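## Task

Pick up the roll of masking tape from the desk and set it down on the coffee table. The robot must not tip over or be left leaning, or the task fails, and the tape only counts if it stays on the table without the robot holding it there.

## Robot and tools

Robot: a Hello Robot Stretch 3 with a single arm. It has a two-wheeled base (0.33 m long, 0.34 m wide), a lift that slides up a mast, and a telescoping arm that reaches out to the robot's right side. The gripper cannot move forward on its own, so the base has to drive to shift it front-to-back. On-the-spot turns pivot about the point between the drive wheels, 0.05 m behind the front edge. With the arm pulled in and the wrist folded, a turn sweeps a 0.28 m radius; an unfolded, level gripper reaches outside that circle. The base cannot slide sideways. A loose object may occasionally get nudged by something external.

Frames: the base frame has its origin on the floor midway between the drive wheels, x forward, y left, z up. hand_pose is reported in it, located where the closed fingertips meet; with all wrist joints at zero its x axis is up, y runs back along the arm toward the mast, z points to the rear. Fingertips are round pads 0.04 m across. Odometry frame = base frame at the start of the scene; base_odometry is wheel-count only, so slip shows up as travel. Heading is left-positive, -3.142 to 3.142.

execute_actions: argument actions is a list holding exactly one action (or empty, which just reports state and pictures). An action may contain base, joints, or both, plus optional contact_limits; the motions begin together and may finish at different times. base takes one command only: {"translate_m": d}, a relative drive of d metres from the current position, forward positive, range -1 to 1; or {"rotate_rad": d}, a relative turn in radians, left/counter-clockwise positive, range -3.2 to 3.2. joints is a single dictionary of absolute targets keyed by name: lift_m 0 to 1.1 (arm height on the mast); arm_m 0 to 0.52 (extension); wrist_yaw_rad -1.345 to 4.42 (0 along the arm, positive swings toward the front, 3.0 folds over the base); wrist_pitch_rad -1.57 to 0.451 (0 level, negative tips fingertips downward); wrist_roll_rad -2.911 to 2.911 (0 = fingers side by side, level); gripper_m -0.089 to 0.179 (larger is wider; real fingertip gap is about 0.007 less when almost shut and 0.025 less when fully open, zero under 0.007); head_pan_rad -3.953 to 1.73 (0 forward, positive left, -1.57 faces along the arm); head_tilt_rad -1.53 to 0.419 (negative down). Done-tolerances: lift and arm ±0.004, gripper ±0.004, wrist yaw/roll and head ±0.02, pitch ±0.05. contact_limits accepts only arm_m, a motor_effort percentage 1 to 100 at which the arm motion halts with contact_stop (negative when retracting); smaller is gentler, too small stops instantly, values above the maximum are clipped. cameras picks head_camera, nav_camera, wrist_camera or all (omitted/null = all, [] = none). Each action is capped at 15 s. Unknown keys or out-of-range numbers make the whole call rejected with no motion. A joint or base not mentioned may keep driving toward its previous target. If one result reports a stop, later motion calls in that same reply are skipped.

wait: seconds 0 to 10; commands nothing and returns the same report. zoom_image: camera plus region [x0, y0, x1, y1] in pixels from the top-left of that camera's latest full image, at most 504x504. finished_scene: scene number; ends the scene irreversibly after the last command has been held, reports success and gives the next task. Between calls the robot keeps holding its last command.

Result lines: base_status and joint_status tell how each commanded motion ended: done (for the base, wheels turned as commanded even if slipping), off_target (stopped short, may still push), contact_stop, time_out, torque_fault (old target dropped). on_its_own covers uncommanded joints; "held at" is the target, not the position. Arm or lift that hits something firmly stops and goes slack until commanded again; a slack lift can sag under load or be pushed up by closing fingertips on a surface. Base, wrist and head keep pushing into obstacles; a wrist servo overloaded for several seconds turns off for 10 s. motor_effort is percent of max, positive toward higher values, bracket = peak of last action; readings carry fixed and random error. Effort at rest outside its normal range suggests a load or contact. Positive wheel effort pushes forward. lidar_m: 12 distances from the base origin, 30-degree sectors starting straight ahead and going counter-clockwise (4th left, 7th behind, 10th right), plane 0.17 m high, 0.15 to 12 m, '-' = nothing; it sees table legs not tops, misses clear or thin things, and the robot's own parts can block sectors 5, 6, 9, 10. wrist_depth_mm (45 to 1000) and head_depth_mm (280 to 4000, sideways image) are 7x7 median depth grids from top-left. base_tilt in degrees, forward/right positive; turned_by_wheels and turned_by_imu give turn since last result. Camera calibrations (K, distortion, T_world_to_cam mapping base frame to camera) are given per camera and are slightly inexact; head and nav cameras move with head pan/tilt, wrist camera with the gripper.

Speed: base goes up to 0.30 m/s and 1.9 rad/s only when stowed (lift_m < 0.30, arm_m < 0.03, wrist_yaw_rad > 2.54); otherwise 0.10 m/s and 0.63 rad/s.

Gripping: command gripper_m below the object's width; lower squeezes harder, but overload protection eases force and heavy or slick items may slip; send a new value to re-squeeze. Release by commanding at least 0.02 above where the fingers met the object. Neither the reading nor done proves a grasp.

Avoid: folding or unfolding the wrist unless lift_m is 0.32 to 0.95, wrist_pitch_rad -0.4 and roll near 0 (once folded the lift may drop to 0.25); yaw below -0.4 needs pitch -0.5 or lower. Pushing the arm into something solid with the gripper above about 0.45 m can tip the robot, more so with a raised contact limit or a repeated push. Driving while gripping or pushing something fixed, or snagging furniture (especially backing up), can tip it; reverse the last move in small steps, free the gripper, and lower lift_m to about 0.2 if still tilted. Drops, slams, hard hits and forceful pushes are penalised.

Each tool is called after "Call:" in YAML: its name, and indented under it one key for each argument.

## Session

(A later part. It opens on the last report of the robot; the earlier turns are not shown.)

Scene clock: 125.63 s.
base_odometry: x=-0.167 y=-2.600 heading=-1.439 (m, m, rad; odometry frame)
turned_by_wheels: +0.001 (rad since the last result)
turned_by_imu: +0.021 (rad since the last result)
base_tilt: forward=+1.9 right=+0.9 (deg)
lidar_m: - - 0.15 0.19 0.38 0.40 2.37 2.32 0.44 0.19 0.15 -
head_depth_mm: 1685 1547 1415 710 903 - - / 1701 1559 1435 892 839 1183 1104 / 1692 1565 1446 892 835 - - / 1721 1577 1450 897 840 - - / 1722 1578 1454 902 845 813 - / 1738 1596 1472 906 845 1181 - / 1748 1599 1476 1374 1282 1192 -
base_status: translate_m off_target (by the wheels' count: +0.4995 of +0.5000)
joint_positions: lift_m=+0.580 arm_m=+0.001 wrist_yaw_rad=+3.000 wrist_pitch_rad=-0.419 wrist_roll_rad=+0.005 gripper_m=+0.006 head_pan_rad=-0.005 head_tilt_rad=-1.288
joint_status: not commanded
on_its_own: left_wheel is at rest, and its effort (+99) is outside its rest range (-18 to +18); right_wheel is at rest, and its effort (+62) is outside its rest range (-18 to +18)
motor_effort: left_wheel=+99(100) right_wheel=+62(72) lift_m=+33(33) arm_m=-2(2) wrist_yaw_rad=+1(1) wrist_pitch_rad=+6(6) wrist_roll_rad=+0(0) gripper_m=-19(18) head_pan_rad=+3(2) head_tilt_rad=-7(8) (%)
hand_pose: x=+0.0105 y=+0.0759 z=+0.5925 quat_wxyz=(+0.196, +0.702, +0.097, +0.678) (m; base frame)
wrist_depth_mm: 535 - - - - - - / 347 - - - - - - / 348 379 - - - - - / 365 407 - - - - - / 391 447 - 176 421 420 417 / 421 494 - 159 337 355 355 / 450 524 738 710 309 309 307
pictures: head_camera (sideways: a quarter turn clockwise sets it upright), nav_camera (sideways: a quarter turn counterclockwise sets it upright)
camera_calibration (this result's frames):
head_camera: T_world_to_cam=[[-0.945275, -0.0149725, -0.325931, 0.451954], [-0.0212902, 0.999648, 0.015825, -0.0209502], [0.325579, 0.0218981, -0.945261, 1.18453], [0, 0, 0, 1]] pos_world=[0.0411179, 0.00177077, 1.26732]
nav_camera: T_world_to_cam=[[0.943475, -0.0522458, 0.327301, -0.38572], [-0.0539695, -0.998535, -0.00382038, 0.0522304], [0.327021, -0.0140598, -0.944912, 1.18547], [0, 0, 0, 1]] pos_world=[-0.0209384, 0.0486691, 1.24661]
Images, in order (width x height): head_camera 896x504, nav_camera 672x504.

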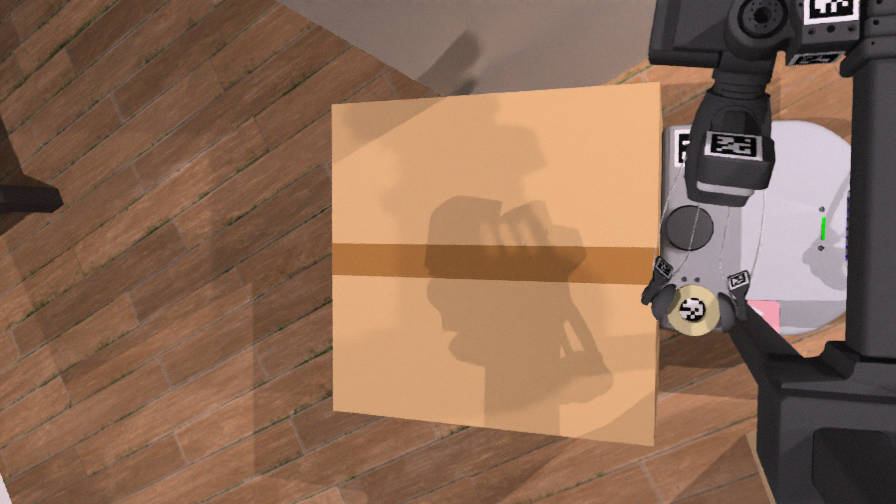

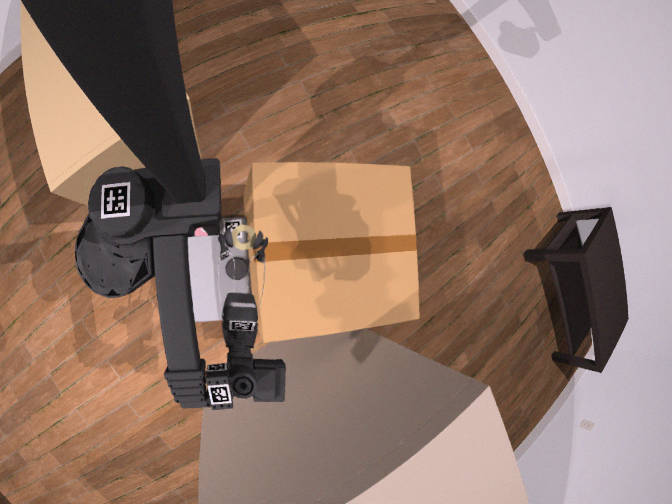

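Call:
execute_actions:
  actions:
    - {"base":{"translate_m":0.2}}
  cameras: ["head_camera","nav_camera"]

Scene clock: 129.10 s.
base_odometry: x=-0.141 y=-2.797 heading=-1.438 (m, m, rad; odometry frame)
turned_by_wheels: +0.001 (rad since the last result)
turned_by_imu: +0.001 (rad since the last result)
base_tilt: forward=+1.7 right=+1.0 (deg)
lidar_m: - - 0.15 0.19 0.39 0.40 2.38 2.32 0.44 0.19 0.15 -
head_depth_mm: 1702 1563 1418 711 905 - - / 1693 1558 1451 890 839 1182 1113 / 1696 1567 1443 894 832 - - / 1728 1579 1451 901 833 - - / 1735 1581 1464 902 841 810 - / 1737 1597 1475 909 847 1185 - / 1749 1596 1471 1366 1266 1190 -
base_status: translate_m off_target (by the wheels' count: +0.1995 of +0.2000)
joint_positions: lift_m=+0.580 arm_m=+0.001 wrist_yaw_rad=+3.000 wrist_pitch_rad=-0.419 wrist_roll_rad=+0.005 gripper_m=+0.006 head_pan_rad=-0.005 head_tilt_rad=-1.288
joint_status: not commanded
on_its_own: left_wheel is at rest, and its effort (+97) is outside its rest range (-18 to +18); right_wheel is at rest, and its effort (+61) is outside its rest range (-18 to +18)
motor_effort: left_wheel=+97(100) right_wheel=+61(62) lift_m=+33(33) arm_m=-3(2) wrist_yaw_rad=+1(0) wrist_pitch_rad=+6(6) wrist_roll_rad=+0(0) gripper_m=-19(19) head_pan_rad=+2(2) head_tilt_rad=-8(7) (%)
hand_pose: x=+0.0105 y=+0.0759 z=+0.5925 quat_wxyz=(+0.196, +0.702, +0.097, +0.678) (m; base frame)
wrist_depth_mm: 531 - - - - - - / 345 - - - - - - / 348 378 - - - - - / 367 408 - - - - - / 393 452 - 177 418 415 418 / 422 492 - 159 334 357 355 / 457 524 739 726 312 309 311
pictures: head_camera (sideways: a quarter turn clockwise sets it upright), nav_camera (sideways: a quarter turn counterclockwise sets it upright)
camera_calibration (this result's frames):
head_camera: T_world_to_cam=[[-0.945275, -0.0149723, -0.325931, 0.451954], [-0.02129, 0.999648, 0.015825, -0.0209502], [0.325579, 0.0218981, -0.945261, 1.18453], [0, 0, 0, 1]] pos_world=[0.0411179, 0.00177077, 1.26732]
nav_camera: T_world_to_cam=[[0.943475, -0.052246, 0.327301, -0.38572], [-0.0539698, -0.998535, -0.00382038, 0.0522304], [0.327021, -0.0140599, -0.944912, 1.18547], [0, 0, 0, 1]] pos_world=[-0.0209384, 0.0486691, 1.24661]
Images, in order (width x height): head_camera 896x504, nav_camera 672x504.

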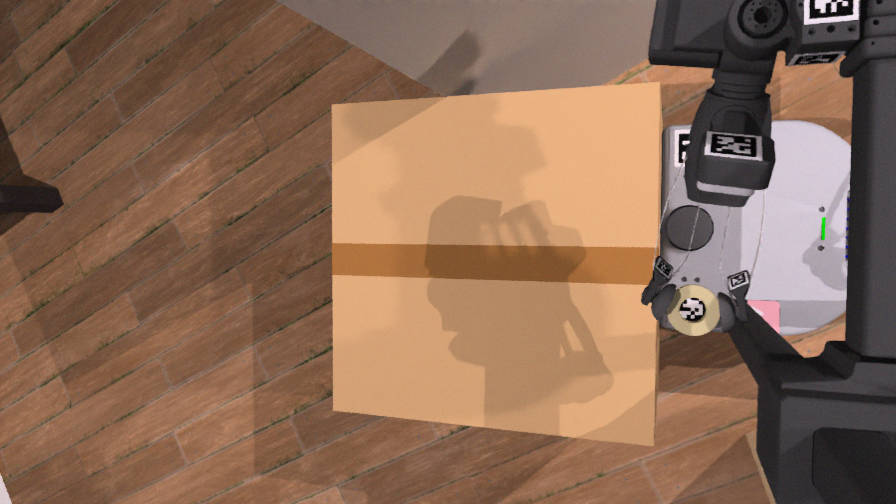

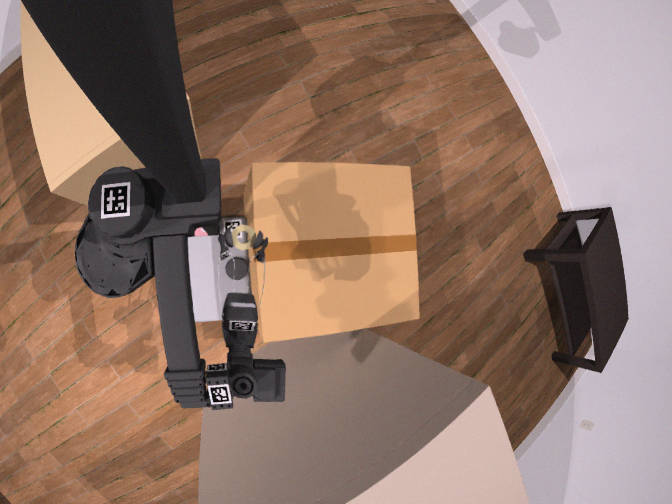

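Call:
execute_actions:
  actions:
    - {"base":{"translate_m":-0.12}}
  cameras: []

Call:
execute_actions:
  actions:
    - {"base":{"rotate_rad":1.0}}
  cameras: []

Call:
execute_actions:
  actions:
    - {"base":{"translate_m":-0.3}}
  cameras: ["head_camera","nav_camera"]

Scene clock: 133.07 s.
base_odometry: x=-0.157 y=-2.678 heading=-1.438 (m, m, rad; odometry frame)
turned_by_wheels: +0.000 (rad since the last result)
turned_by_imu: +0.001 (rad since the last result)
base_tilt: forward=+1.9 right=+0.9 (deg)
lidar_m: 0.17 0.17 0.24 0.33 0.33 0.34 2.28 2.21 2.49 0.39 0.24 0.17
head_depth_mm: 1694 1520 696 845 1071 - - / 1706 1552 959 906 1205 1188 1111 / 1717 1561 962 897 953 - - / 1709 1573 965 899 969 - - / 1738 1588 971 902 984 1192 - / 1741 1591 983 908 994 1184 - / 1752 1599 1476 1365 1275 980 -
base_status: done
joint_positions: lift_m=+0.580 arm_m=+0.001 wrist_yaw_rad=+3.000 wrist_pitch_rad=-0.419 wrist_roll_rad=+0.005 gripper_m=+0.006 head_pan_rad=-0.005 head_tilt_rad=-1.288
joint_status: not commanded
motor_effort: left_wheel=+0(91) right_wheel=+0(61) lift_m=+33(33) arm_m=-2(2) wrist_yaw_rad=+1(1) wrist_pitch_rad=+6(6) wrist_roll_rad=+0(0) gripper_m=-19(19) head_pan_rad=+3(3) head_tilt_rad=-8(7) (%)
hand_pose: x=+0.0105 y=+0.0759 z=+0.5925 quat_wxyz=(+0.196, +0.702, +0.097, +0.678) (m; base frame)
wrist_depth_mm: 532 - - - - - - / 327 - 382 - - - - / 301 326 412 - - - - / 321 351 450 - - - - / 341 386 - 175 420 417 417 / 366 424 - 158 824 355 352 / 399 452 618 741 524 317 308
pictures: none
No camera images: the call's "cameras" was empty. Leave "cameras" out to get every camera's image.

Scene clock: 135.63 s.
base_odometry: x=-0.157 y=-2.678 heading=-0.439 (m, m, rad; odometry frame)
turned_by_wheels: +1.000 (rad since the last result)
turned_by_imu: +1.020 (rad since the last result)
base_tilt: forward=+2.0 right=+1.0 (deg)
lidar_m: 0.23 0.34 0.32 0.34 2.20 2.21 2.49 0.39 0.25 0.18 0.17 0.17
head_depth_mm: 1690 1557 1426 883 827 - - / 1701 1552 1426 886 835 893 1115 / 1715 1571 1446 893 1090 - - / 1705 1567 1453 1350 1266 - - / 1723 1584 1458 1352 1258 1190 - / 1733 1593 1455 805 1041 1183 - / 1759 1600 1478 711 783 1171 -
base_status: done
joint_positions: lift_m=+0.580 arm_m=+0.001 wrist_yaw_rad=+3.000 wrist_pitch_rad=-0.419 wrist_roll_rad=+0.005 gripper_m=+0.006 head_pan_rad=-0.005 head_tilt_rad=-1.288
joint_status: not commanded
motor_effort: left_wheel=-4(10) right_wheel=+6(9) lift_m=+33(33) arm_m=-3(2) wrist_yaw_rad=+0(1) wrist_pitch_rad=+6(6) wrist_roll_rad=+0(0) gripper_m=-18(19) head_pan_rad=+2(2) head_tilt_rad=-7(7) (%)
hand_pose: x=+0.0105 y=+0.0759 z=+0.5925 quat_wxyz=(+0.196, +0.702, +0.097, +0.678) (m; base frame)
wrist_depth_mm: - - - - 515 513 581 / - - - 397 367 343 319 / - - - 438 390 351 321 / - - - 468 426 387 353 / - - - 177 448 419 400 / 868 879 - 158 560 461 844 / 748 748 764 712 591 535 747
pictures: none
No camera images: the call's "cameras" was empty. Leave "cameras" out to get every camera's image.

Scene clock: 139.77 s.
base_odometry: x=-0.429 y=-2.551 heading=-0.439 (m, m, rad; odometry frame)
turned_by_wheels: +0.000 (rad since the last result)
turned_by_imu: +0.001 (rad since the last result)
base_tilt: forward=+1.9 right=+0.8 (deg)
lidar_m: 0.45 0.49 0.48 1.77 2.40 1.95 2.19 2.12 0.23 0.23 0.32 0.34
head_depth_mm: 1693 1036 945 888 1223 - - / 1691 1560 959 928 1242 1191 1100 / 1713 1569 985 1299 1247 - - / 1709 1568 1440 1350 1255 - - / 1729 1582 1429 1336 1266 1185 - / 1747 856 938 1168 1271 1195 - / 1752 825 789 960 1269 1195 -
base_status: done
joint_positions: lift_m=+0.580 arm_m=+0.001 wrist_yaw_rad=+3.000 wrist_pitch_rad=-0.419 wrist_roll_rad=+0.005 gripper_m=+0.006 head_pan_rad=-0.005 head_tilt_rad=-1.288
joint_status: not commanded
motor_effort: left_wheel=-4(10) right_wheel=+4(5) lift_m=+33(33) arm_m=-2(2) wrist_yaw_rad=+0(0) wrist_pitch_rad=+6(6) wrist_roll_rad=+0(0) gripper_m=-18(19) head_pan_rad=+2(2) head_tilt_rad=-7(7) (%)
hand_pose: x=+0.0105 y=+0.0759 z=+0.5925 quat_wxyz=(+0.196, +0.702, +0.097, +0.678) (m; base frame)
wrist_depth_mm: - - - - - 946 506 / - - - - - 972 421 / - - - - - 511 456 / - - - - - 544 483 / - - - 176 - 590 528 / 860 863 - 159 806 639 568 / 757 755 755 758 750 714 624
pictures: head_camera (sideways: a quarter turn clockwise sets it upright), nav_camera (sideways: a quarter turn counterclockwise sets it upright)
camera_calibration (this result's frames):
head_camera: T_world_to_cam=[[-0.945275, -0.0149725, -0.325931, 0.451954], [-0.0212902, 0.999648, 0.015825, -0.0209502], [0.325579, 0.0218981, -0.945261, 1.18453], [0, 0, 0, 1]] pos_world=[0.0411179, 0.00177077, 1.26732]
nav_camera: T_world_to_cam=[[0.943475, -0.0522459, 0.327301, -0.38572], [-0.0539696, -0.998535, -0.00382038, 0.0522304], [0.327021, -0.0140599, -0.944912, 1.18547], [0, 0, 0, 1]] pos_world=[-0.0209384, 0.0486691, 1.24661]
Images, in order (width x height): head_camera 896x504, nav_camera 672x504.

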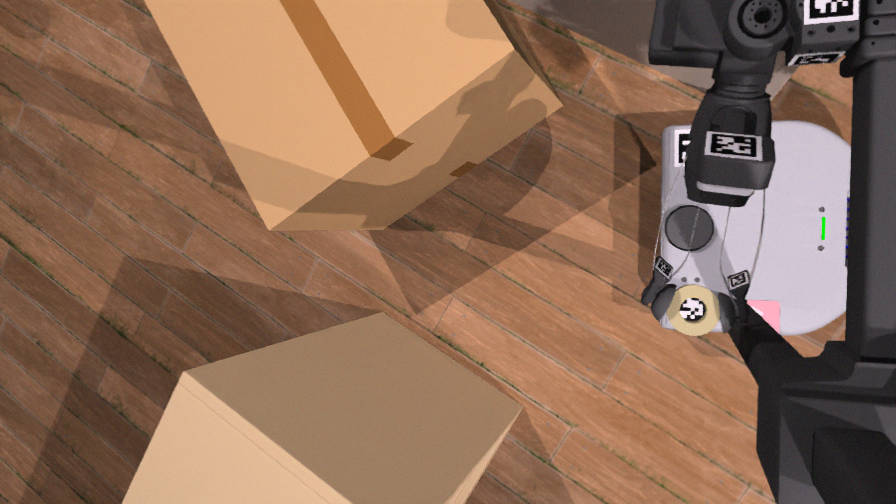

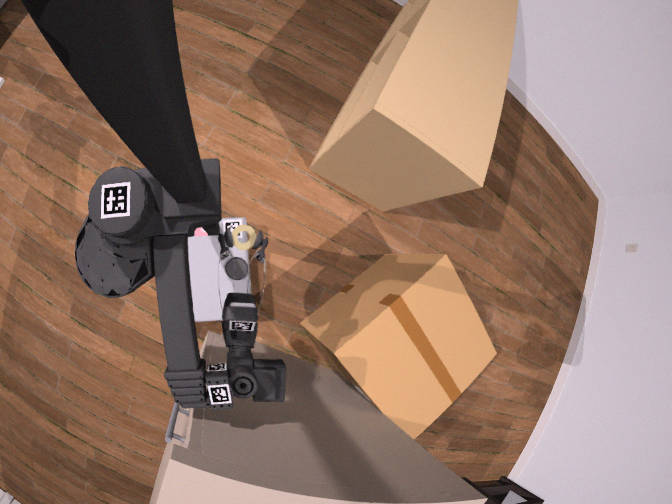

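Call:
execute_actions:
  actions:
    - {"base":{"translate_m":0.06}}
  cameras: []

Call:
execute_actions:
  actions:
    - {"base":{"rotate_rad":-0.6}}
  cameras: ["head_camera","nav_camera"]

Scene clock: 142.47 s.
base_odometry: x=-0.374 y=-2.576 heading=-0.439 (m, m, rad; odometry frame)
turned_by_wheels: +0.000 (rad since the last result)
turned_by_imu: +0.001 (rad since the last result)
base_tilt: forward=+1.9 right=+1.0 (deg)
lidar_m: 0.41 0.46 0.45 1.74 2.36 2.01 2.26 2.15 0.26 0.27 0.30 0.30
head_depth_mm: 1693 1550 949 884 1183 - - / 1706 1569 954 905 1215 1193 1092 / 1713 1566 970 1163 1257 - - / 1716 1574 1437 1348 1258 - - / 1732 1588 1463 1331 1266 1179 - / 1732 1591 878 1091 1252 1198 - / 1760 828 773 874 1268 1192 -
base_status: done
joint_positions: lift_m=+0.580 arm_m=+0.001 wrist_yaw_rad=+3.000 wrist_pitch_rad=-0.419 wrist_roll_rad=+0.005 gripper_m=+0.006 head_pan_rad=-0.005 head_tilt_rad=-1.288
joint_status: not commanded
motor_effort: left_wheel=-4(9) right_wheel=+4(10) lift_m=+33(33) arm_m=-3(2) wrist_yaw_rad=+0(0) wrist_pitch_rad=+6(6) wrist_roll_rad=+0(0) gripper_m=-19(18) head_pan_rad=+3(3) head_tilt_rad=-7(7) (%)
hand_pose: x=+0.0105 y=+0.0759 z=+0.5925 quat_wxyz=(+0.196, +0.702, +0.097, +0.678) (m; base frame)
wrist_depth_mm: - - - - - 594 519 / - - - - - 436 401 / - - - - - 465 427 / - - - - - 509 457 / - - - 177 606 549 496 / 863 871 - 158 816 608 544 / 760 749 751 759 741 666 600
pictures: none
No camera images: the call's "cameras" was empty. Leave "cameras" out to get every camera's image.

Scene clock: 144.40 s.
base_odometry: x=-0.374 y=-2.576 heading=-1.039 (m, m, rad; odometry frame)
turned_by_wheels: -0.600 (rad since the last result)
turned_by_imu: -0.611 (rad since the last result)
base_tilt: forward=+1.9 right=+0.9 (deg)
lidar_m: 0.30 0.38 0.47 0.45 1.71 2.19 2.01 2.25 2.21 0.26 0.26 0.30
head_depth_mm: 1687 754 729 766 805 - - / 1693 1567 961 1092 1225 1184 1110 / 1720 1036 961 913 1243 - - / 1717 1048 966 924 1265 - - / 1727 1055 971 1100 1270 1186 - / 1737 1582 980 1319 1279 1191 - / 1755 1612 1465 1368 1227 1183 -
base_status: done
joint_positions: lift_m=+0.580 arm_m=+0.001 wrist_yaw_rad=+3.000 wrist_pitch_rad=-0.419 wrist_roll_rad=+0.005 gripper_m=+0.006 head_pan_rad=-0.005 head_tilt_rad=-1.288
joint_status: not commanded
motor_effort: left_wheel=+3(9) right_wheel=-5(10) lift_m=+33(33) arm_m=-3(2) wrist_yaw_rad=+1(1) wrist_pitch_rad=+6(6) wrist_roll_rad=+1(0) gripper_m=-18(18) head_pan_rad=+2(2) head_tilt_rad=-7(7) (%)
hand_pose: x=+0.0105 y=+0.0759 z=+0.5925 quat_wxyz=(+0.196, +0.702, +0.097, +0.678) (m; base frame)
wrist_depth_mm: - - - 515 514 - - / - - - 497 534 - - / - - - 550 597 - - / - - - 610 654 - - / - - - 176 717 - 500 / 879 865 - 158 816 868 479 / 768 752 759 752 756 704 460
pictures: head_camera (sideways: a quarter turn clockwise sets it upright), nav_camera (sideways: a quarter turn counterclockwise sets it upright)
camera_calibration (this result's frames):
head_camera: T_world_to_cam=[[-0.945275, -0.0149724, -0.325931, 0.451954], [-0.02129, 0.999648, 0.015825, -0.0209502], [0.325579, 0.0218981, -0.945261, 1.18453], [0, 0, 0, 1]] pos_world=[0.0411179, 0.00177077, 1.26732]
nav_camera: T_world_to_cam=[[0.943475, -0.052246, 0.327301, -0.38572], [-0.0539697, -0.998535, -0.00382038, 0.0522304], [0.327021, -0.0140599, -0.944912, 1.18547], [0, 0, 0, 1]] pos_world=[-0.0209384, 0.0486691, 1.24661]
Images, in order (width x height): head_camera 896x504, nav_camera 672x504.

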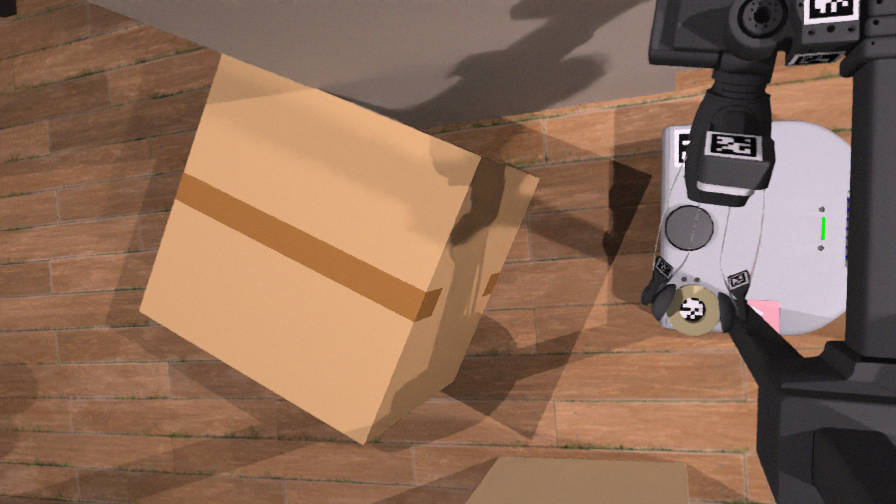

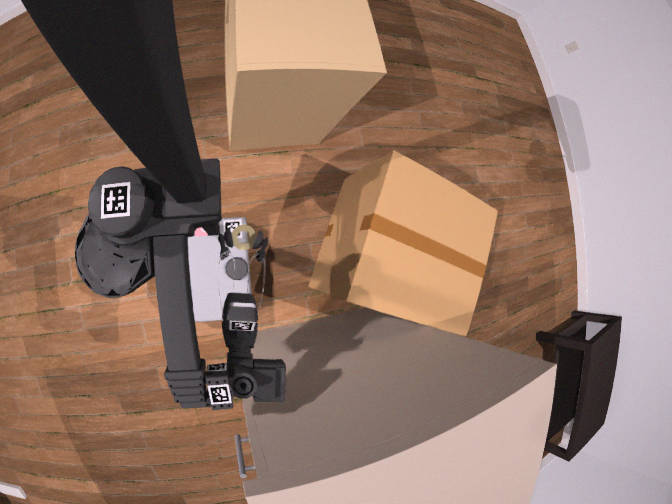

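Call:
execute_actions:
  actions:
    - {"base":{"rotate_rad":0.12}}
  cameras: []

Call:
execute_actions:
  actions:
    - {"base":{"translate_m":0.4}}
  cameras: ["head_camera","nav_camera"]

Scene clock: 145.83 s.
base_odometry: x=-0.374 y=-2.576 heading=-0.919 (m, m, rad; odometry frame)
turned_by_wheels: +0.120 (rad since the last result)
turned_by_imu: +0.123 (rad since the last result)
base_tilt: forward=+1.8 right=+0.9 (deg)
lidar_m: 0.31 0.42 0.45 0.44 1.75 2.46 2.01 2.26 2.13 0.26 0.27 0.30
head_depth_mm: 1709 1548 944 884 862 - - / 1686 1560 960 918 1240 1185 1105 / 1702 1047 963 912 1250 - - / 1719 1046 969 1007 1254 - - / 1714 1593 972 1298 1273 1189 - / 1746 1593 1460 1368 1278 1186 - / 1737 1594 1476 1296 1166 1189 -
base_status: done
joint_positions: lift_m=+0.580 arm_m=+0.001 wrist_yaw_rad=+3.000 wrist_pitch_rad=-0.419 wrist_roll_rad=+0.005 gripper_m=+0.006 head_pan_rad=-0.005 head_tilt_rad=-1.288
joint_status: not commanded
motor_effort: left_wheel=-4(8) right_wheel=+5(8) lift_m=+33(33) arm_m=-2(2) wrist_yaw_rad=+1(0) wrist_pitch_rad=+6(6) wrist_roll_rad=+0(0) gripper_m=-20(19) head_pan_rad=+2(2) head_tilt_rad=-7(7) (%)
hand_pose: x=+0.0105 y=+0.0759 z=+0.5925 quat_wxyz=(+0.196, +0.702, +0.097, +0.678) (m; base frame)
wrist_depth_mm: - - - 589 511 509 - / - - - 511 506 522 - / - - - 566 558 580 - / - - - 614 623 658 - / - - - 177 680 962 - / 885 880 - 158 794 871 563 / 748 781 771 753 763 754 537
pictures: none
No camera images: the call's "cameras" was empty. Leave "cameras" out to get every camera's image.

Scene clock: 150.90 s.
base_odometry: x=-0.132 y=-2.894 heading=-0.917 (m, m, rad; odometry frame)
turned_by_wheels: +0.002 (rad since the last result)
turned_by_imu: -0.447 (rad since the last result)
base_tilt: forward=+1.7 right=+1.0 (deg)
lidar_m: - - 0.15 0.19 0.46 0.50 2.73 2.33 0.31 0.24 0.24 -
head_depth_mm: 1694 1556 516 542 669 - - / 1698 1548 1434 864 893 1171 1115 / 1673 1563 1434 893 836 - - / 1727 1572 1462 898 838 - - / 1730 1574 1461 904 839 810 - / 1749 1594 1467 906 847 1180 - / 1753 1601 1478 1345 864 1189 -
base_status: translate_m off_target (by the wheels' count: +0.3996 of +0.4000)
joint_positions: lift_m=+0.580 arm_m=+0.001 wrist_yaw_rad=+3.000 wrist_pitch_rad=-0.419 wrist_roll_rad=+0.005 gripper_m=+0.006 head_pan_rad=-0.005 head_tilt_rad=-1.288
joint_status: not commanded
on_its_own: left_wheel is at rest, and its effort (+100) is outside its rest range (-18 to +18); right_wheel is at rest, and its effort (+23) is outside its rest range (-18 to +18)
motor_effort: left_wheel=+100(100) right_wheel=+23(79) lift_m=+33(33) arm_m=-2(2) wrist_yaw_rad=+0(1) wrist_pitch_rad=+6(6) wrist_roll_rad=+0(0) gripper_m=-19(19) head_pan_rad=+2(2) head_tilt_rad=-7(7) (%)
hand_pose: x=+0.0105 y=+0.0759 z=+0.5925 quat_wxyz=(+0.196, +0.702, +0.097, +0.678) (m; base frame)
wrist_depth_mm: 535 - - - - - - / 393 - - - - - - / 419 453 - - - - - / 450 491 - - - - 505 / 482 539 - 176 420 418 418 / 512 599 - 158 339 354 353 / 559 639 748 718 310 307 308
pictures: head_camera (sideways: a quarter turn clockwise sets it upright), nav_camera (sideways: a quarter turn counterclockwise sets it upright)
camera_calibration (this result's frames):
head_camera: T_world_to_cam=[[-0.945275, -0.0149726, -0.325931, 0.451955], [-0.0212903, 0.999648, 0.015825, -0.0209502], [0.32558, 0.0218981, -0.945261, 1.18453], [0, 0, 0, 1]] pos_world=[0.0411179, 0.00177078, 1.26732]
nav_camera: T_world_to_cam=[[0.943475, -0.0522458, 0.327301, -0.385721], [-0.0539695, -0.998535, -0.00382039, 0.0522304], [0.327021, -0.0140598, -0.944912, 1.18547], [0, 0, 0, 1]] pos_world=[-0.0209384, 0.0486691, 1.24661]
Images, in order (width x height): head_camera 896x504, nav_camera 672x504.

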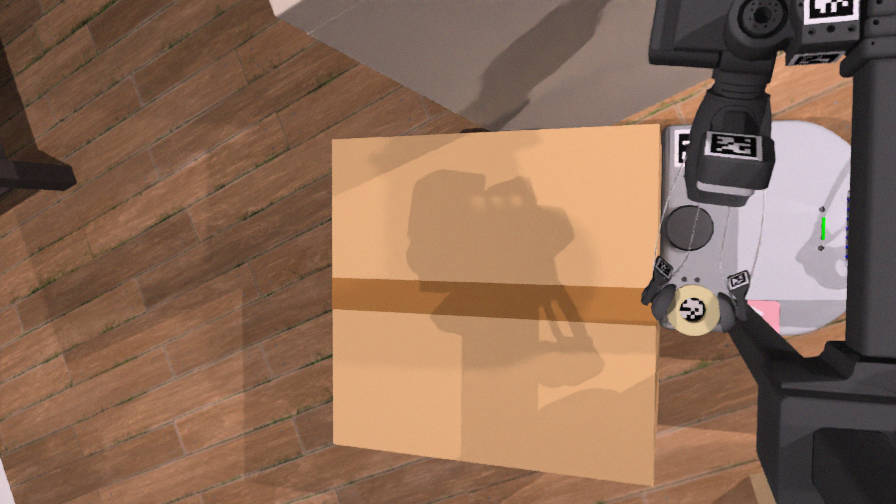

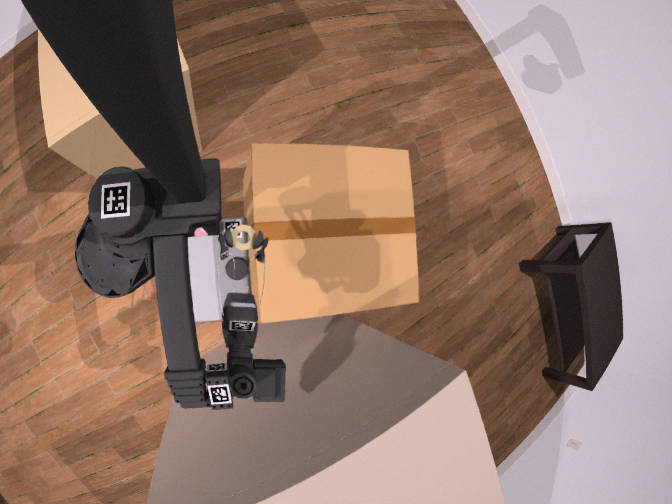

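Call:
execute_actions:
  actions:
    - {"base":{"rotate_rad":0.5}}
  cameras: ["head_camera","nav_camera"]

Scene clock: 153.20 s.
base_odometry: x=-0.132 y=-2.894 heading=-0.418 (m, m, rad; odometry frame)
turned_by_wheels: +0.499 (rad since the last result)
turned_by_imu: +0.286 (rad since the last result)
base_tilt: forward=+1.8 right=+0.9 (deg)
lidar_m: - 0.15 0.17 0.45 0.46 2.14 2.30 0.41 0.27 0.25 0.25 -
head_depth_mm: 1665 1549 1438 915 760 - - / 1696 1554 1438 889 848 1148 1110 / 1716 1560 963 892 832 - - / 1736 1591 966 898 845 - - / 1738 1585 972 901 856 1188 - / 1744 1584 1459 914 896 1194 - / 1732 1600 1481 1372 1274 1183 -
base_status: rotate_rad off_target (by the wheels' count: +0.4987 of +0.5000)
joint_positions: lift_m=+0.580 arm_m=+0.001 wrist_yaw_rad=+3.000 wrist_pitch_rad=-0.419 wrist_roll_rad=+0.005 gripper_m=+0.006 head_pan_rad=-0.005 head_tilt_rad=-1.288
joint_status: not commanded
on_its_own: right_wheel is at rest, and its effort (+68) is outside its rest range (-18 to +18)
motor_effort: left_wheel=-3(100) right_wheel=+68(68) lift_m=+33(33) arm_m=-2(2) wrist_yaw_rad=-1(0) wrist_pitch_rad=+6(6) wrist_roll_rad=+0(0) gripper_m=-18(19) head_pan_rad=+2(2) head_tilt_rad=-7(7) (%)
hand_pose: x=+0.0105 y=+0.0759 z=+0.5925 quat_wxyz=(+0.196, +0.702, +0.097, +0.678) (m; base frame)
wrist_depth_mm: - - 520 - - - - / 428 - 483 - - - - / - 476 526 - - - - / - 522 585 635 - - - / - 593 - 176 419 415 419 / 866 694 - 159 706 356 352 / 751 753 749 765 437 310 311
pictures: head_camera (sideways: a quarter turn clockwise sets it upright), nav_camera (sideways: a quarter turn counterclockwise sets it upright)
camera_calibration (this result's frames):
head_camera: T_world_to_cam=[[-0.945276, -0.0149748, -0.325929, 0.451951], [-0.0212926, 0.999648, 0.0158251, -0.0209502], [0.325577, 0.0218989, -0.945262, 1.18453], [0, 0, 0, 1]] pos_world=[0.0411178, 0.00177086, 1.26732]
nav_camera: T_world_to_cam=[[0.943476, -0.0522435, 0.327299, -0.385718], [-0.0539671, -0.998535, -0.00382027, 0.0522302], [0.327019, -0.014059, -0.944913, 1.18547], [0, 0, 0, 1]] pos_world=[-0.0209386, 0.0486691, 1.24661]
Images, in order (width x height): head_camera 896x504, nav_camera 672x504.

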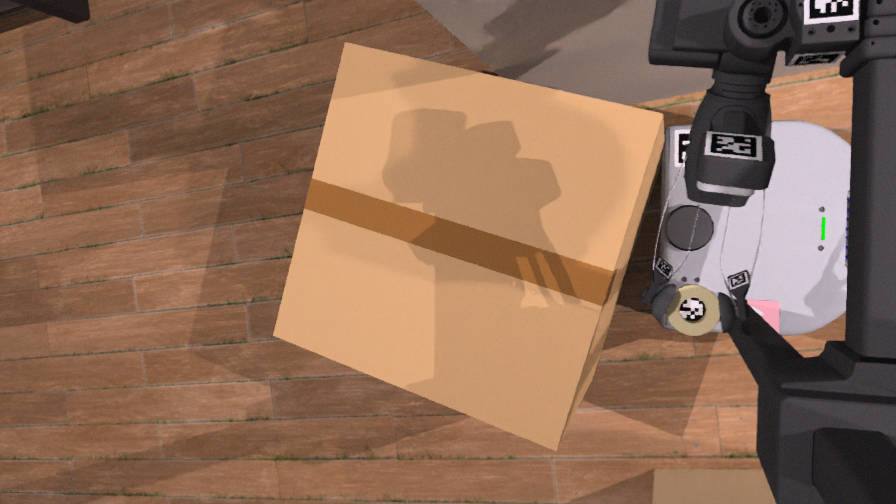

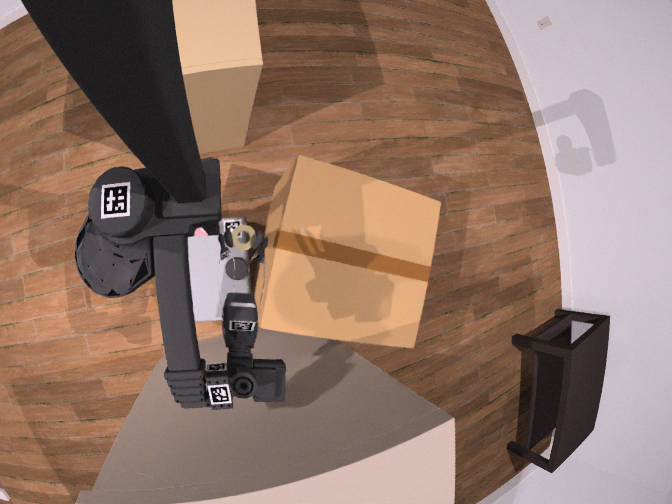

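Call:
zoom_image:
  camera: "head_camera"
  region: [400, 0, 660, 150]

Region (400, 0, 660, 150) of head_camera's 896x504 image, scaled by 1.938, with more detail than that image has; it fills the top 291 rows of this view, and the rest is white.

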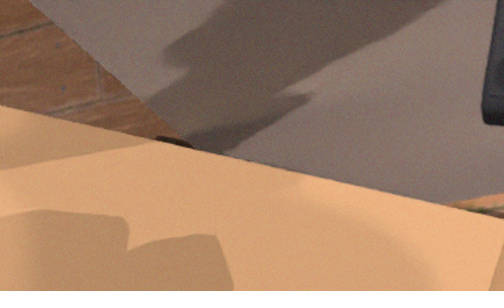

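Call:
execute_actions:
  actions:
    - {"base":{"rotate_rad":-0.25},"joints":{"lift_m":0.76}}
  cameras: []

Call:
execute_actions:
  actions:
    - {"base":{"translate_m":-0.5}}
  cameras: ["nav_camera"]

Scene clock: 159.67 s.
base_odometry: x=-0.132 y=-2.894 heading=-0.668 (m, m, rad; odometry frame)
turned_by_wheels: -0.250 (rad since the last result)
turned_by_imu: -0.253 (rad since the last result)
base_tilt: forward=+1.9 right=+0.9 (deg)
lidar_m: - - 0.15 0.46 0.45 0.49 2.76 2.30 0.31 0.25 0.25 -
head_depth_mm: 1688 1551 500 574 697 836 1083 / 1691 1559 1438 867 938 1174 1080 / 1685 1563 965 893 834 - - / 1715 1571 965 896 845 - - / 1727 1586 971 902 848 458 1101 / 1738 1593 973 904 854 1192 1095 / 1748 1596 1471 1345 870 1195 1106
base_status: done
joint_positions: lift_m=+0.760 arm_m=+0.001 wrist_yaw_rad=+3.000 wrist_pitch_rad=-0.419 wrist_roll_rad=+0.005 gripper_m=+0.006 head_pan_rad=-0.005 head_tilt_rad=-1.288
joint_status: all done
motor_effort: left_wheel=+3(10) right_wheel=-5(62) lift_m=+42(46) arm_m=-2(2) wrist_yaw_rad=+1(0) wrist_pitch_rad=+6(6) wrist_roll_rad=+0(0) gripper_m=-19(19) head_pan_rad=+2(2) head_tilt_rad=-7(7) (%)
hand_pose: x=+0.0105 y=+0.0759 z=+0.7722 quat_wxyz=(+0.196, +0.702, +0.097, +0.678) (m; base frame)
wrist_depth_mm: - - - - - - - / 945 - - - - - - / 638 608 - - - - - / 496 506 612 - - - - / 478 526 - 176 - - - / 526 588 - 158 543 571 572 / 901 637 816 938 500 495 493
pictures: none
No camera images: the call's "cameras" was empty. Leave "cameras" out to get every camera's image.

Scene clock: 166.10 s.
base_odometry: x=-0.525 y=-2.584 heading=-0.668 (m, m, rad; odometry frame)
turned_by_wheels: +0.000 (rad since the last result)
turned_by_imu: +0.001 (rad since the last result)
base_tilt: forward=+1.9 right=+1.0 (deg)
lidar_m: 0.58 0.61 0.34 0.35 1.51 1.64 2.29 1.83 2.19 2.27 0.45 0.47
head_depth_mm: 681 771 886 1042 1240 1179 1086 / 839 960 1144 1312 1242 1192 1084 / 1707 1039 1055 1335 1251 - - / 1719 1047 1056 1354 1256 - - / 1722 1051 1072 1360 1263 457 1096 / 1733 1055 1083 1365 1267 1189 1100 / 1758 1601 1475 1339 954 1185 1148
base_status: done
joint_positions: lift_m=+0.760 arm_m=+0.001 wrist_yaw_rad=+3.000 wrist_pitch_rad=-0.419 wrist_roll_rad=+0.005 gripper_m=+0.006 head_pan_rad=-0.005 head_tilt_rad=-1.288
joint_status: not commanded
motor_effort: left_wheel=+3(5) right_wheel=-4(11) lift_m=+42(42) arm_m=-2(2) wrist_yaw_rad=+1(1) wrist_pitch_rad=+6(6) wrist_roll_rad=+0(0) gripper_m=-19(19) head_pan_rad=+3(2) head_tilt_rad=-8(7) (%)
hand_pose: x=+0.0105 y=+0.0759 z=+0.7722 quat_wxyz=(+0.196, +0.702, +0.097, +0.678) (m; base frame)
wrist_depth_mm: - - - - - - - / - - - 858 - - - / - - - 663 639 658 - / - - - 901 542 696 - / - - - 176 606 - - / - - - 159 661 - 680 / 954 929 944 891 860 928 687
pictures: nav_camera (sideways: a quarter turn counterclockwise sets it upright)
camera_calibration (this result's frames):
nav_camera: T_world_to_cam=[[0.943476, -0.0522442, 0.327299, -0.385718], [-0.0539679, -0.998535, -0.00382027, 0.0522302], [0.327019, -0.0140593, -0.944913, 1.18547], [0, 0, 0, 1]] pos_world=[-0.0209386, 0.0486691, 1.24661]
Images, in order (width x height): nav_camera 672x504.

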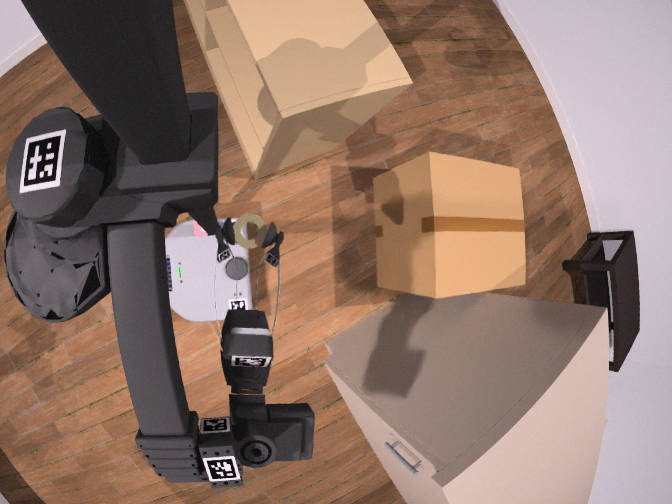

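Call:
execute_actions:
  actions:
    - {"base":{"translate_m":-0.17}}
  cameras: []

Call:
execute_actions:
  actions:
    - {"base":{"rotate_rad":-2.7},"joints":{"head_pan_rad":-3.14,"head_tilt_rad":-1.1}}
  cameras: ["head_camera","nav_camera"]

Scene clock: 169.67 s.
base_odometry: x=-0.658 y=-2.479 heading=-0.668 (m, m, rad; odometry frame)
turned_by_wheels: +0.000 (rad since the last result)
turned_by_imu: +0.001 (rad since the last result)
base_tilt: forward=+1.8 right=+1.0 (deg)
lidar_m: 0.75 0.52 0.42 0.88 1.44 1.57 2.14 1.67 2.10 2.33 0.72 0.58
head_depth_mm: 784 890 1023 1297 1241 1175 1088 / 948 1099 1319 1335 1247 1185 1086 / 1138 1068 1394 1337 1258 - - / 1147 1077 1388 1337 1262 - - / 1152 1079 1412 1355 1268 458 1103 / 1190 1094 1449 1367 1257 1188 1098 / 1741 1609 1477 968 1232 1199 1151
base_status: done
joint_positions: lift_m=+0.760 arm_m=+0.001 wrist_yaw_rad=+3.000 wrist_pitch_rad=-0.419 wrist_roll_rad=+0.005 gripper_m=+0.006 head_pan_rad=-0.005 head_tilt_rad=-1.288
joint_status: not commanded
motor_effort: left_wheel=+3(5) right_wheel=-4(10) lift_m=+42(42) arm_m=-2(2) wrist_yaw_rad=+1(0) wrist_pitch_rad=+6(6) wrist_roll_rad=+0(0) gripper_m=-19(19) head_pan_rad=+2(2) head_tilt_rad=-7(8) (%)
hand_pose: x=+0.0105 y=+0.0759 z=+0.7722 quat_wxyz=(+0.196, +0.702, +0.097, +0.678) (m; base frame)
wrist_depth_mm: - - - - - - - / - - - 937 869 - - / - - - - 654 627 - / - - - - 954 535 - / - - - 177 788 640 - / - - - 158 924 825 - / 944 948 943 946 851 929 906
pictures: none
No camera images: the call's "cameras" was empty. Leave "cameras" out to get every camera's image.

Scene clock: 174.93 s.
base_odometry: x=-0.658 y=-2.479 heading=+2.915 (m, m, rad; odometry frame)
turned_by_wheels: -2.700 (rad since the last result)
turned_by_imu: -2.751 (rad since the last result)
base_tilt: forward=+1.7 right=+0.8 (deg)
lidar_m: 1.67 2.10 2.36 0.98 0.64 0.73 0.71 0.42 0.88 1.44 1.51 2.12
head_depth_mm: 2247 1261 1102 - - - 1069 / 2273 1279 1128 - - 1174 1046 / 2272 1927 1178 - - - - / 2281 1944 1678 1474 1344 - - / 2283 1937 1628 1176 1214 - - / 2320 1970 875 815 1017 1183 - / 2311 1974 879 800 1020 1167 -
base_status: done
joint_positions: lift_m=+0.760 arm_m=+0.001 wrist_yaw_rad=+3.000 wrist_pitch_rad=-0.419 wrist_roll_rad=+0.005 gripper_m=+0.006 head_pan_rad=-3.133 head_tilt_rad=-1.100
joint_status: all done
motor_effort: left_wheel=+3(9) right_wheel=-5(8) lift_m=+43(42) arm_m=-2(2) wrist_yaw_rad=+0(0) wrist_pitch_rad=+6(6) wrist_roll_rad=+0(0) gripper_m=-19(18) head_pan_rad=-3(37) head_tilt_rad=+0(22) (%)
hand_pose: x=+0.0105 y=+0.0759 z=+0.7722 quat_wxyz=(+0.196, +0.702, +0.097, +0.678) (m; base frame)
wrist_depth_mm: 465 - - - - - - / 507 - - - - - - / 547 569 - - - - - / 599 614 - - - - - / 670 696 - 177 - - - / 752 770 - 159 - - - / 859 857 947 949 954 932 938
pictures: head_camera (sideways: a quarter turn clockwise sets it upright), nav_camera (sideways: a quarter turn counterclockwise sets it upright)
camera_calibration (this result's frames):
head_camera: T_world_to_cam=[[0.867594, 0.0271259, -0.496534, 0.663102], [0.0373072, -0.999248, 0.0105975, -0.0145052], [-0.495872, -0.0277186, -0.867953, 1.08911], [0, 0, 0, 1]] pos_world=[-0.0347012, -0.00229285, 1.2747]
nav_camera: T_world_to_cam=[[-0.866473, 0.0401126, 0.497609, -0.596503], [0.0388789, 0.999161, -0.0128442, 0.0634141], [-0.497707, 0.00821736, -0.867306, 1.08969], [0, 0, 0, 1]] pos_world=[0.0230273, -0.0483879, 1.24274]
Images, in order (width x height): head_camera 896x504, nav_camera 672x504.

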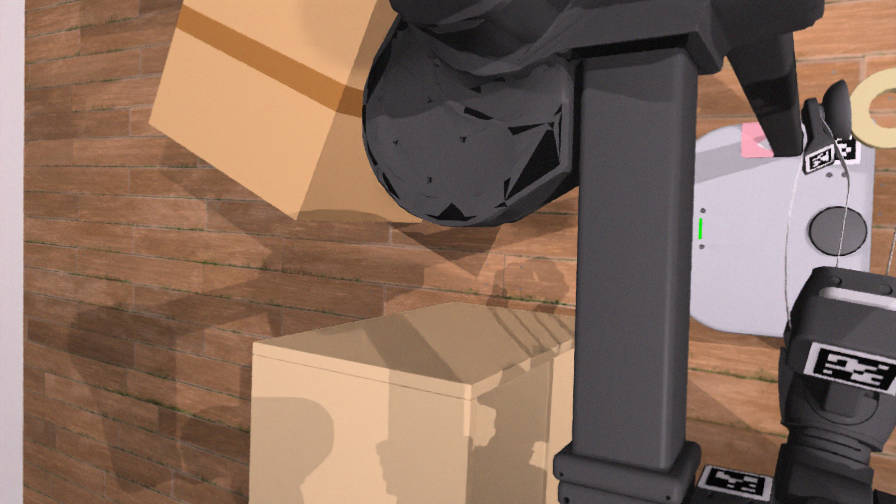

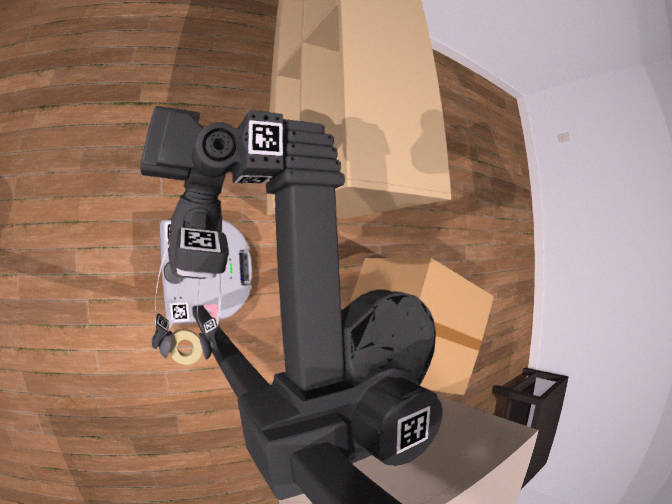

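Call:
execute_actions:
  actions:
    - {"base":{"rotate_rad":-0.07}}
  cameras: []

Call:
execute_actions:
  actions:
    - {"base":{"translate_m":-0.7},"joints":{"head_tilt_rad":-1.3}}
  cameras: ["head_camera","nav_camera"]

Scene clock: 176.47 s.
base_odometry: x=-0.658 y=-2.479 heading=+2.846 (m, m, rad; odometry frame)
turned_by_wheels: -0.070 (rad since the last result)
turned_by_imu: -0.071 (rad since the last result)
base_tilt: forward=+1.8 right=+0.9 (deg)
lidar_m: 1.67 2.10 2.41 1.28 0.60 0.68 0.76 0.42 0.88 1.44 1.48 1.97
head_depth_mm: 2262 1275 1100 - - - 1059 / 2283 1269 1134 - - 1171 1048 / 2261 1309 1157 - - - - / 2303 1919 1590 1455 1341 - - / 2297 1927 1684 1432 1341 - - / 2309 1947 903 817 986 1179 - / 2314 1966 883 791 1005 1173 -
base_status: done
joint_positions: lift_m=+0.760 arm_m=+0.001 wrist_yaw_rad=+3.000 wrist_pitch_rad=-0.419 wrist_roll_rad=+0.005 gripper_m=+0.006 head_pan_rad=-3.133 head_tilt_rad=-1.100
joint_status: not commanded
motor_effort: left_wheel=+4(10) right_wheel=-4(8) lift_m=+42(42) arm_m=-3(2) wrist_yaw_rad=+0(1) wrist_pitch_rad=+6(6) wrist_roll_rad=+0(1) gripper_m=-18(19) head_pan_rad=-4(3) head_tilt_rad=+0(1) (%)
hand_pose: x=+0.0105 y=+0.0759 z=+0.7722 quat_wxyz=(+0.196, +0.702, +0.097, +0.678) (m; base frame)
wrist_depth_mm: 453 - - - - - - / 490 - - - - - - / 522 586 - - - - - / 567 612 - - - - - / 628 666 - 176 - - - / 700 749 - 159 - - - / 797 821 940 926 924 933 931
pictures: none
No camera images: the call's "cameras" was empty. Leave "cameras" out to get every camera's image.

Scene clock: 184.60 s.
base_odometry: x=+0.011 y=-2.683 heading=+2.846 (m, m, rad; odometry frame)
turned_by_wheels: +0.000 (rad since the last result)
turned_by_imu: +0.004 (rad since the last result)
base_tilt: forward=+1.8 right=+1.0 (deg)
lidar_m: 2.37 2.68 0.49 0.31 0.25 0.25 0.28 1.98 1.54 0.23 0.24 0.31
head_depth_mm: 1692 1557 - - - 1165 1095 / 1698 1575 - - 1009 796 1098 / 1708 1566 - - - 1160 1101 / 1695 1571 1451 1376 - 1160 1114 / 1725 1576 1457 1384 1264 - 1118 / 1732 1589 1465 1385 1259 826 855 / 1747 1593 1468 1393 - - 602
base_status: translate_m off_target (by the wheels' count: -0.6998 of -0.7000)
joint_positions: lift_m=+0.760 arm_m=+0.001 wrist_yaw_rad=+3.000 wrist_pitch_rad=-0.419 wrist_roll_rad=+0.005 gripper_m=+0.006 head_pan_rad=-3.134 head_tilt_rad=-1.286
joint_status: all done
on_its_own: left_wheel is at rest, and its effort (-35) is outside its rest range (-18 to +18); right_wheel is at rest, and its effort (-36) is outside its rest range (-18 to +18)
motor_effort: left_wheel=-35(63) right_wheel=-36(84) lift_m=+42(42) arm_m=-2(2) wrist_yaw_rad=+0(0) wrist_pitch_rad=+6(6) wrist_roll_rad=+0(0) gripper_m=-18(19) head_pan_rad=-3(3) head_tilt_rad=-8(34) (%)
hand_pose: x=+0.0105 y=+0.0759 z=+0.7722 quat_wxyz=(+0.196, +0.702, +0.098, +0.678) (m; base frame)
wrist_depth_mm: - - 465 482 508 535 - / - - 504 532 553 578 - / - - 552 580 608 - - / - - 604 625 675 - - / 710 684 - 177 737 - - / 578 577 - 158 852 - - / 499 501 581 900 936 946 947
pictures: head_camera (sideways: a quarter turn clockwise sets it upright), nav_camera (sideways: a quarter turn counterclockwise sets it upright)
camera_calibration (this result's frames):
head_camera: T_world_to_cam=[[0.94444, 0.0272677, -0.327552, 0.442538], [0.0343239, -0.999286, 0.0157795, -0.0212301], [-0.326888, -0.0261456, -0.944701, 1.18778], [0, 0, 0, 1]] pos_world=[-0.0289511, -0.00222677, 1.26739]
nav_camera: T_world_to_cam=[[-0.943512, 0.0399684, 0.32892, -0.376318], [0.0409645, 0.999153, -0.00390398, 0.0517601], [-0.328797, 0.00979057, -0.94435, 1.18874], [0, 0, 0, 1]] pos_world=[0.0336746, -0.0483139, 1.24657]
Images, in order (width x height): head_camera 896x504, nav_camera 672x504.

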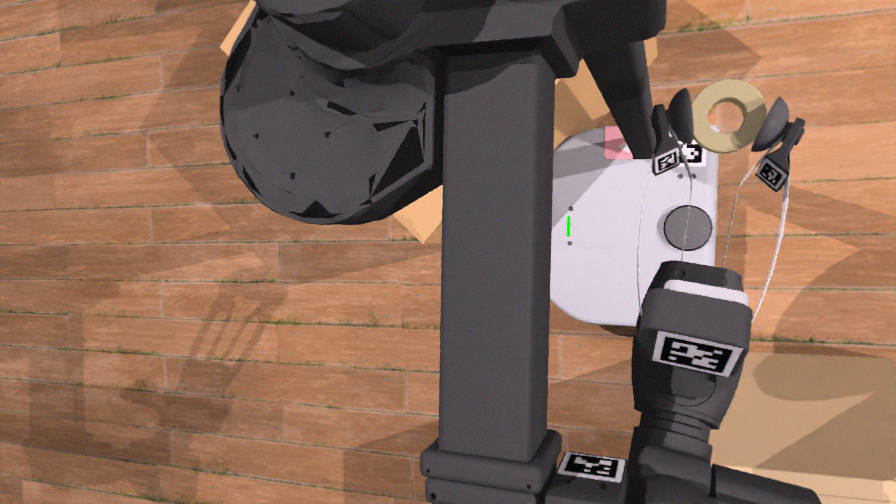

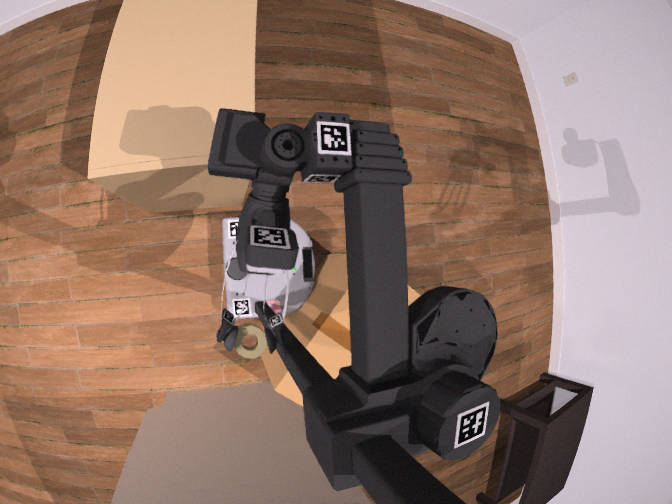

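Works. Continue.

Call:
execute_actions:
  actions:
    - {"base":{"translate_m":-0.35}}
  cameras: ["head_camera","nav_camera"]

Scene clock: 189.53 s.
base_odometry: x=+0.346 y=-2.785 heading=+2.846 (m, m, rad; odometry frame)
turned_by_wheels: +0.000 (rad since the last result)
turned_by_imu: +0.002 (rad since the last result)
base_tilt: forward=+1.7 right=+0.9 (deg)
lidar_m: 2.72 0.68 0.25 0.21 0.21 0.23 1.57 1.63 1.55 1.47 0.90 0.40
head_depth_mm: 1644 1555 - - - 791 1085 / 1653 1582 - - 904 662 1102 / 1663 1566 - - - 1156 1102 / 1675 1567 1457 1380 - 1158 1106 / 1673 1580 1462 1380 1264 - 1114 / 1673 1591 1474 1394 1258 1163 1119 / 1676 1600 1481 1394 - - 1119
base_status: translate_m off_target (by the wheels' count: -0.3499 of -0.3500)
joint_positions: lift_m=+0.760 arm_m=+0.001 wrist_yaw_rad=+3.000 wrist_pitch_rad=-0.419 wrist_roll_rad=+0.005 gripper_m=+0.006 head_pan_rad=-3.134 head_tilt_rad=-1.286
joint_status: not commanded
on_its_own: right_wheel is at rest, and its effort (-31) is outside its rest range (-18 to +18)
motor_effort: left_wheel=-16(57) right_wheel=-31(48) lift_m=+42(42) arm_m=-3(2) wrist_yaw_rad=+1(0) wrist_pitch_rad=+6(6) wrist_roll_rad=+0(0) gripper_m=-18(19) head_pan_rad=-2(3) head_tilt_rad=-8(9) (%)
hand_pose: x=+0.0105 y=+0.0759 z=+0.7722 quat_wxyz=(+0.196, +0.702, +0.098, +0.678) (m; base frame)
wrist_depth_mm: - - - - 508 512 536 / - - - - 551 571 589 / - - - - 603 620 659 / - - 824 - 671 699 749 / - 677 - 176 718 788 - / 614 580 - 159 839 898 - / 513 500 496 526 928 931 924
pictures: head_camera (sideways: a quarter turn clockwise sets it upright), nav_camera (sideways: a quarter turn counterclockwise sets it upright)
camera_calibration (this result's frames):
head_camera: T_world_to_cam=[[0.94444, 0.0272679, -0.327552, 0.442538], [0.0343241, -0.999286, 0.0157795, -0.0212302], [-0.326888, -0.0261457, -0.944701, 1.18778], [0, 0, 0, 1]] pos_world=[-0.0289511, -0.00222678, 1.26739]
nav_camera: T_world_to_cam=[[-0.943512, 0.0399682, 0.328919, -0.376318], [0.0409643, 0.999153, -0.00390398, 0.0517601], [-0.328797, 0.00979049, -0.94435, 1.18874], [0, 0, 0, 1]] pos_world=[0.0336746, -0.0483139, 1.24657]
Images, in order (width x height): head_camera 896x504, nav_camera 672x504.

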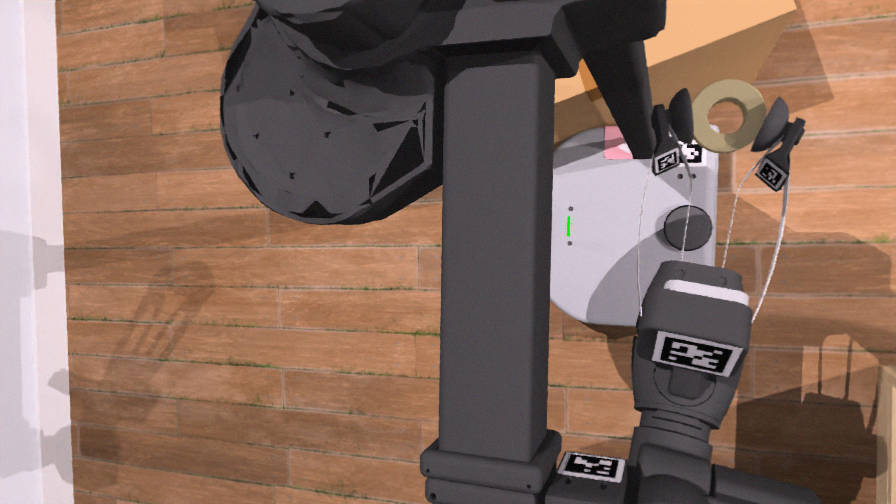

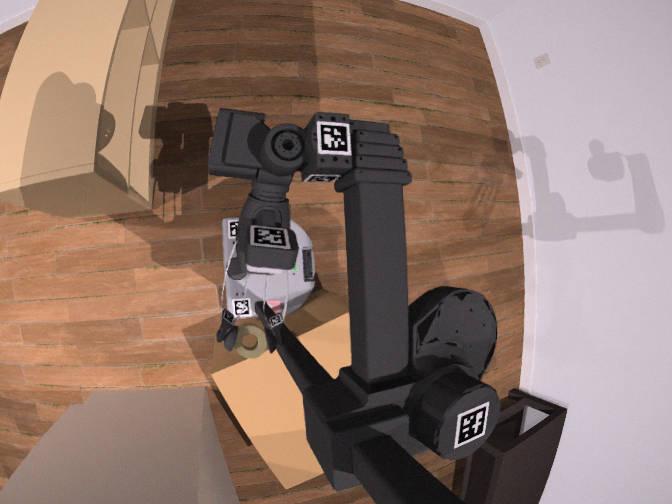

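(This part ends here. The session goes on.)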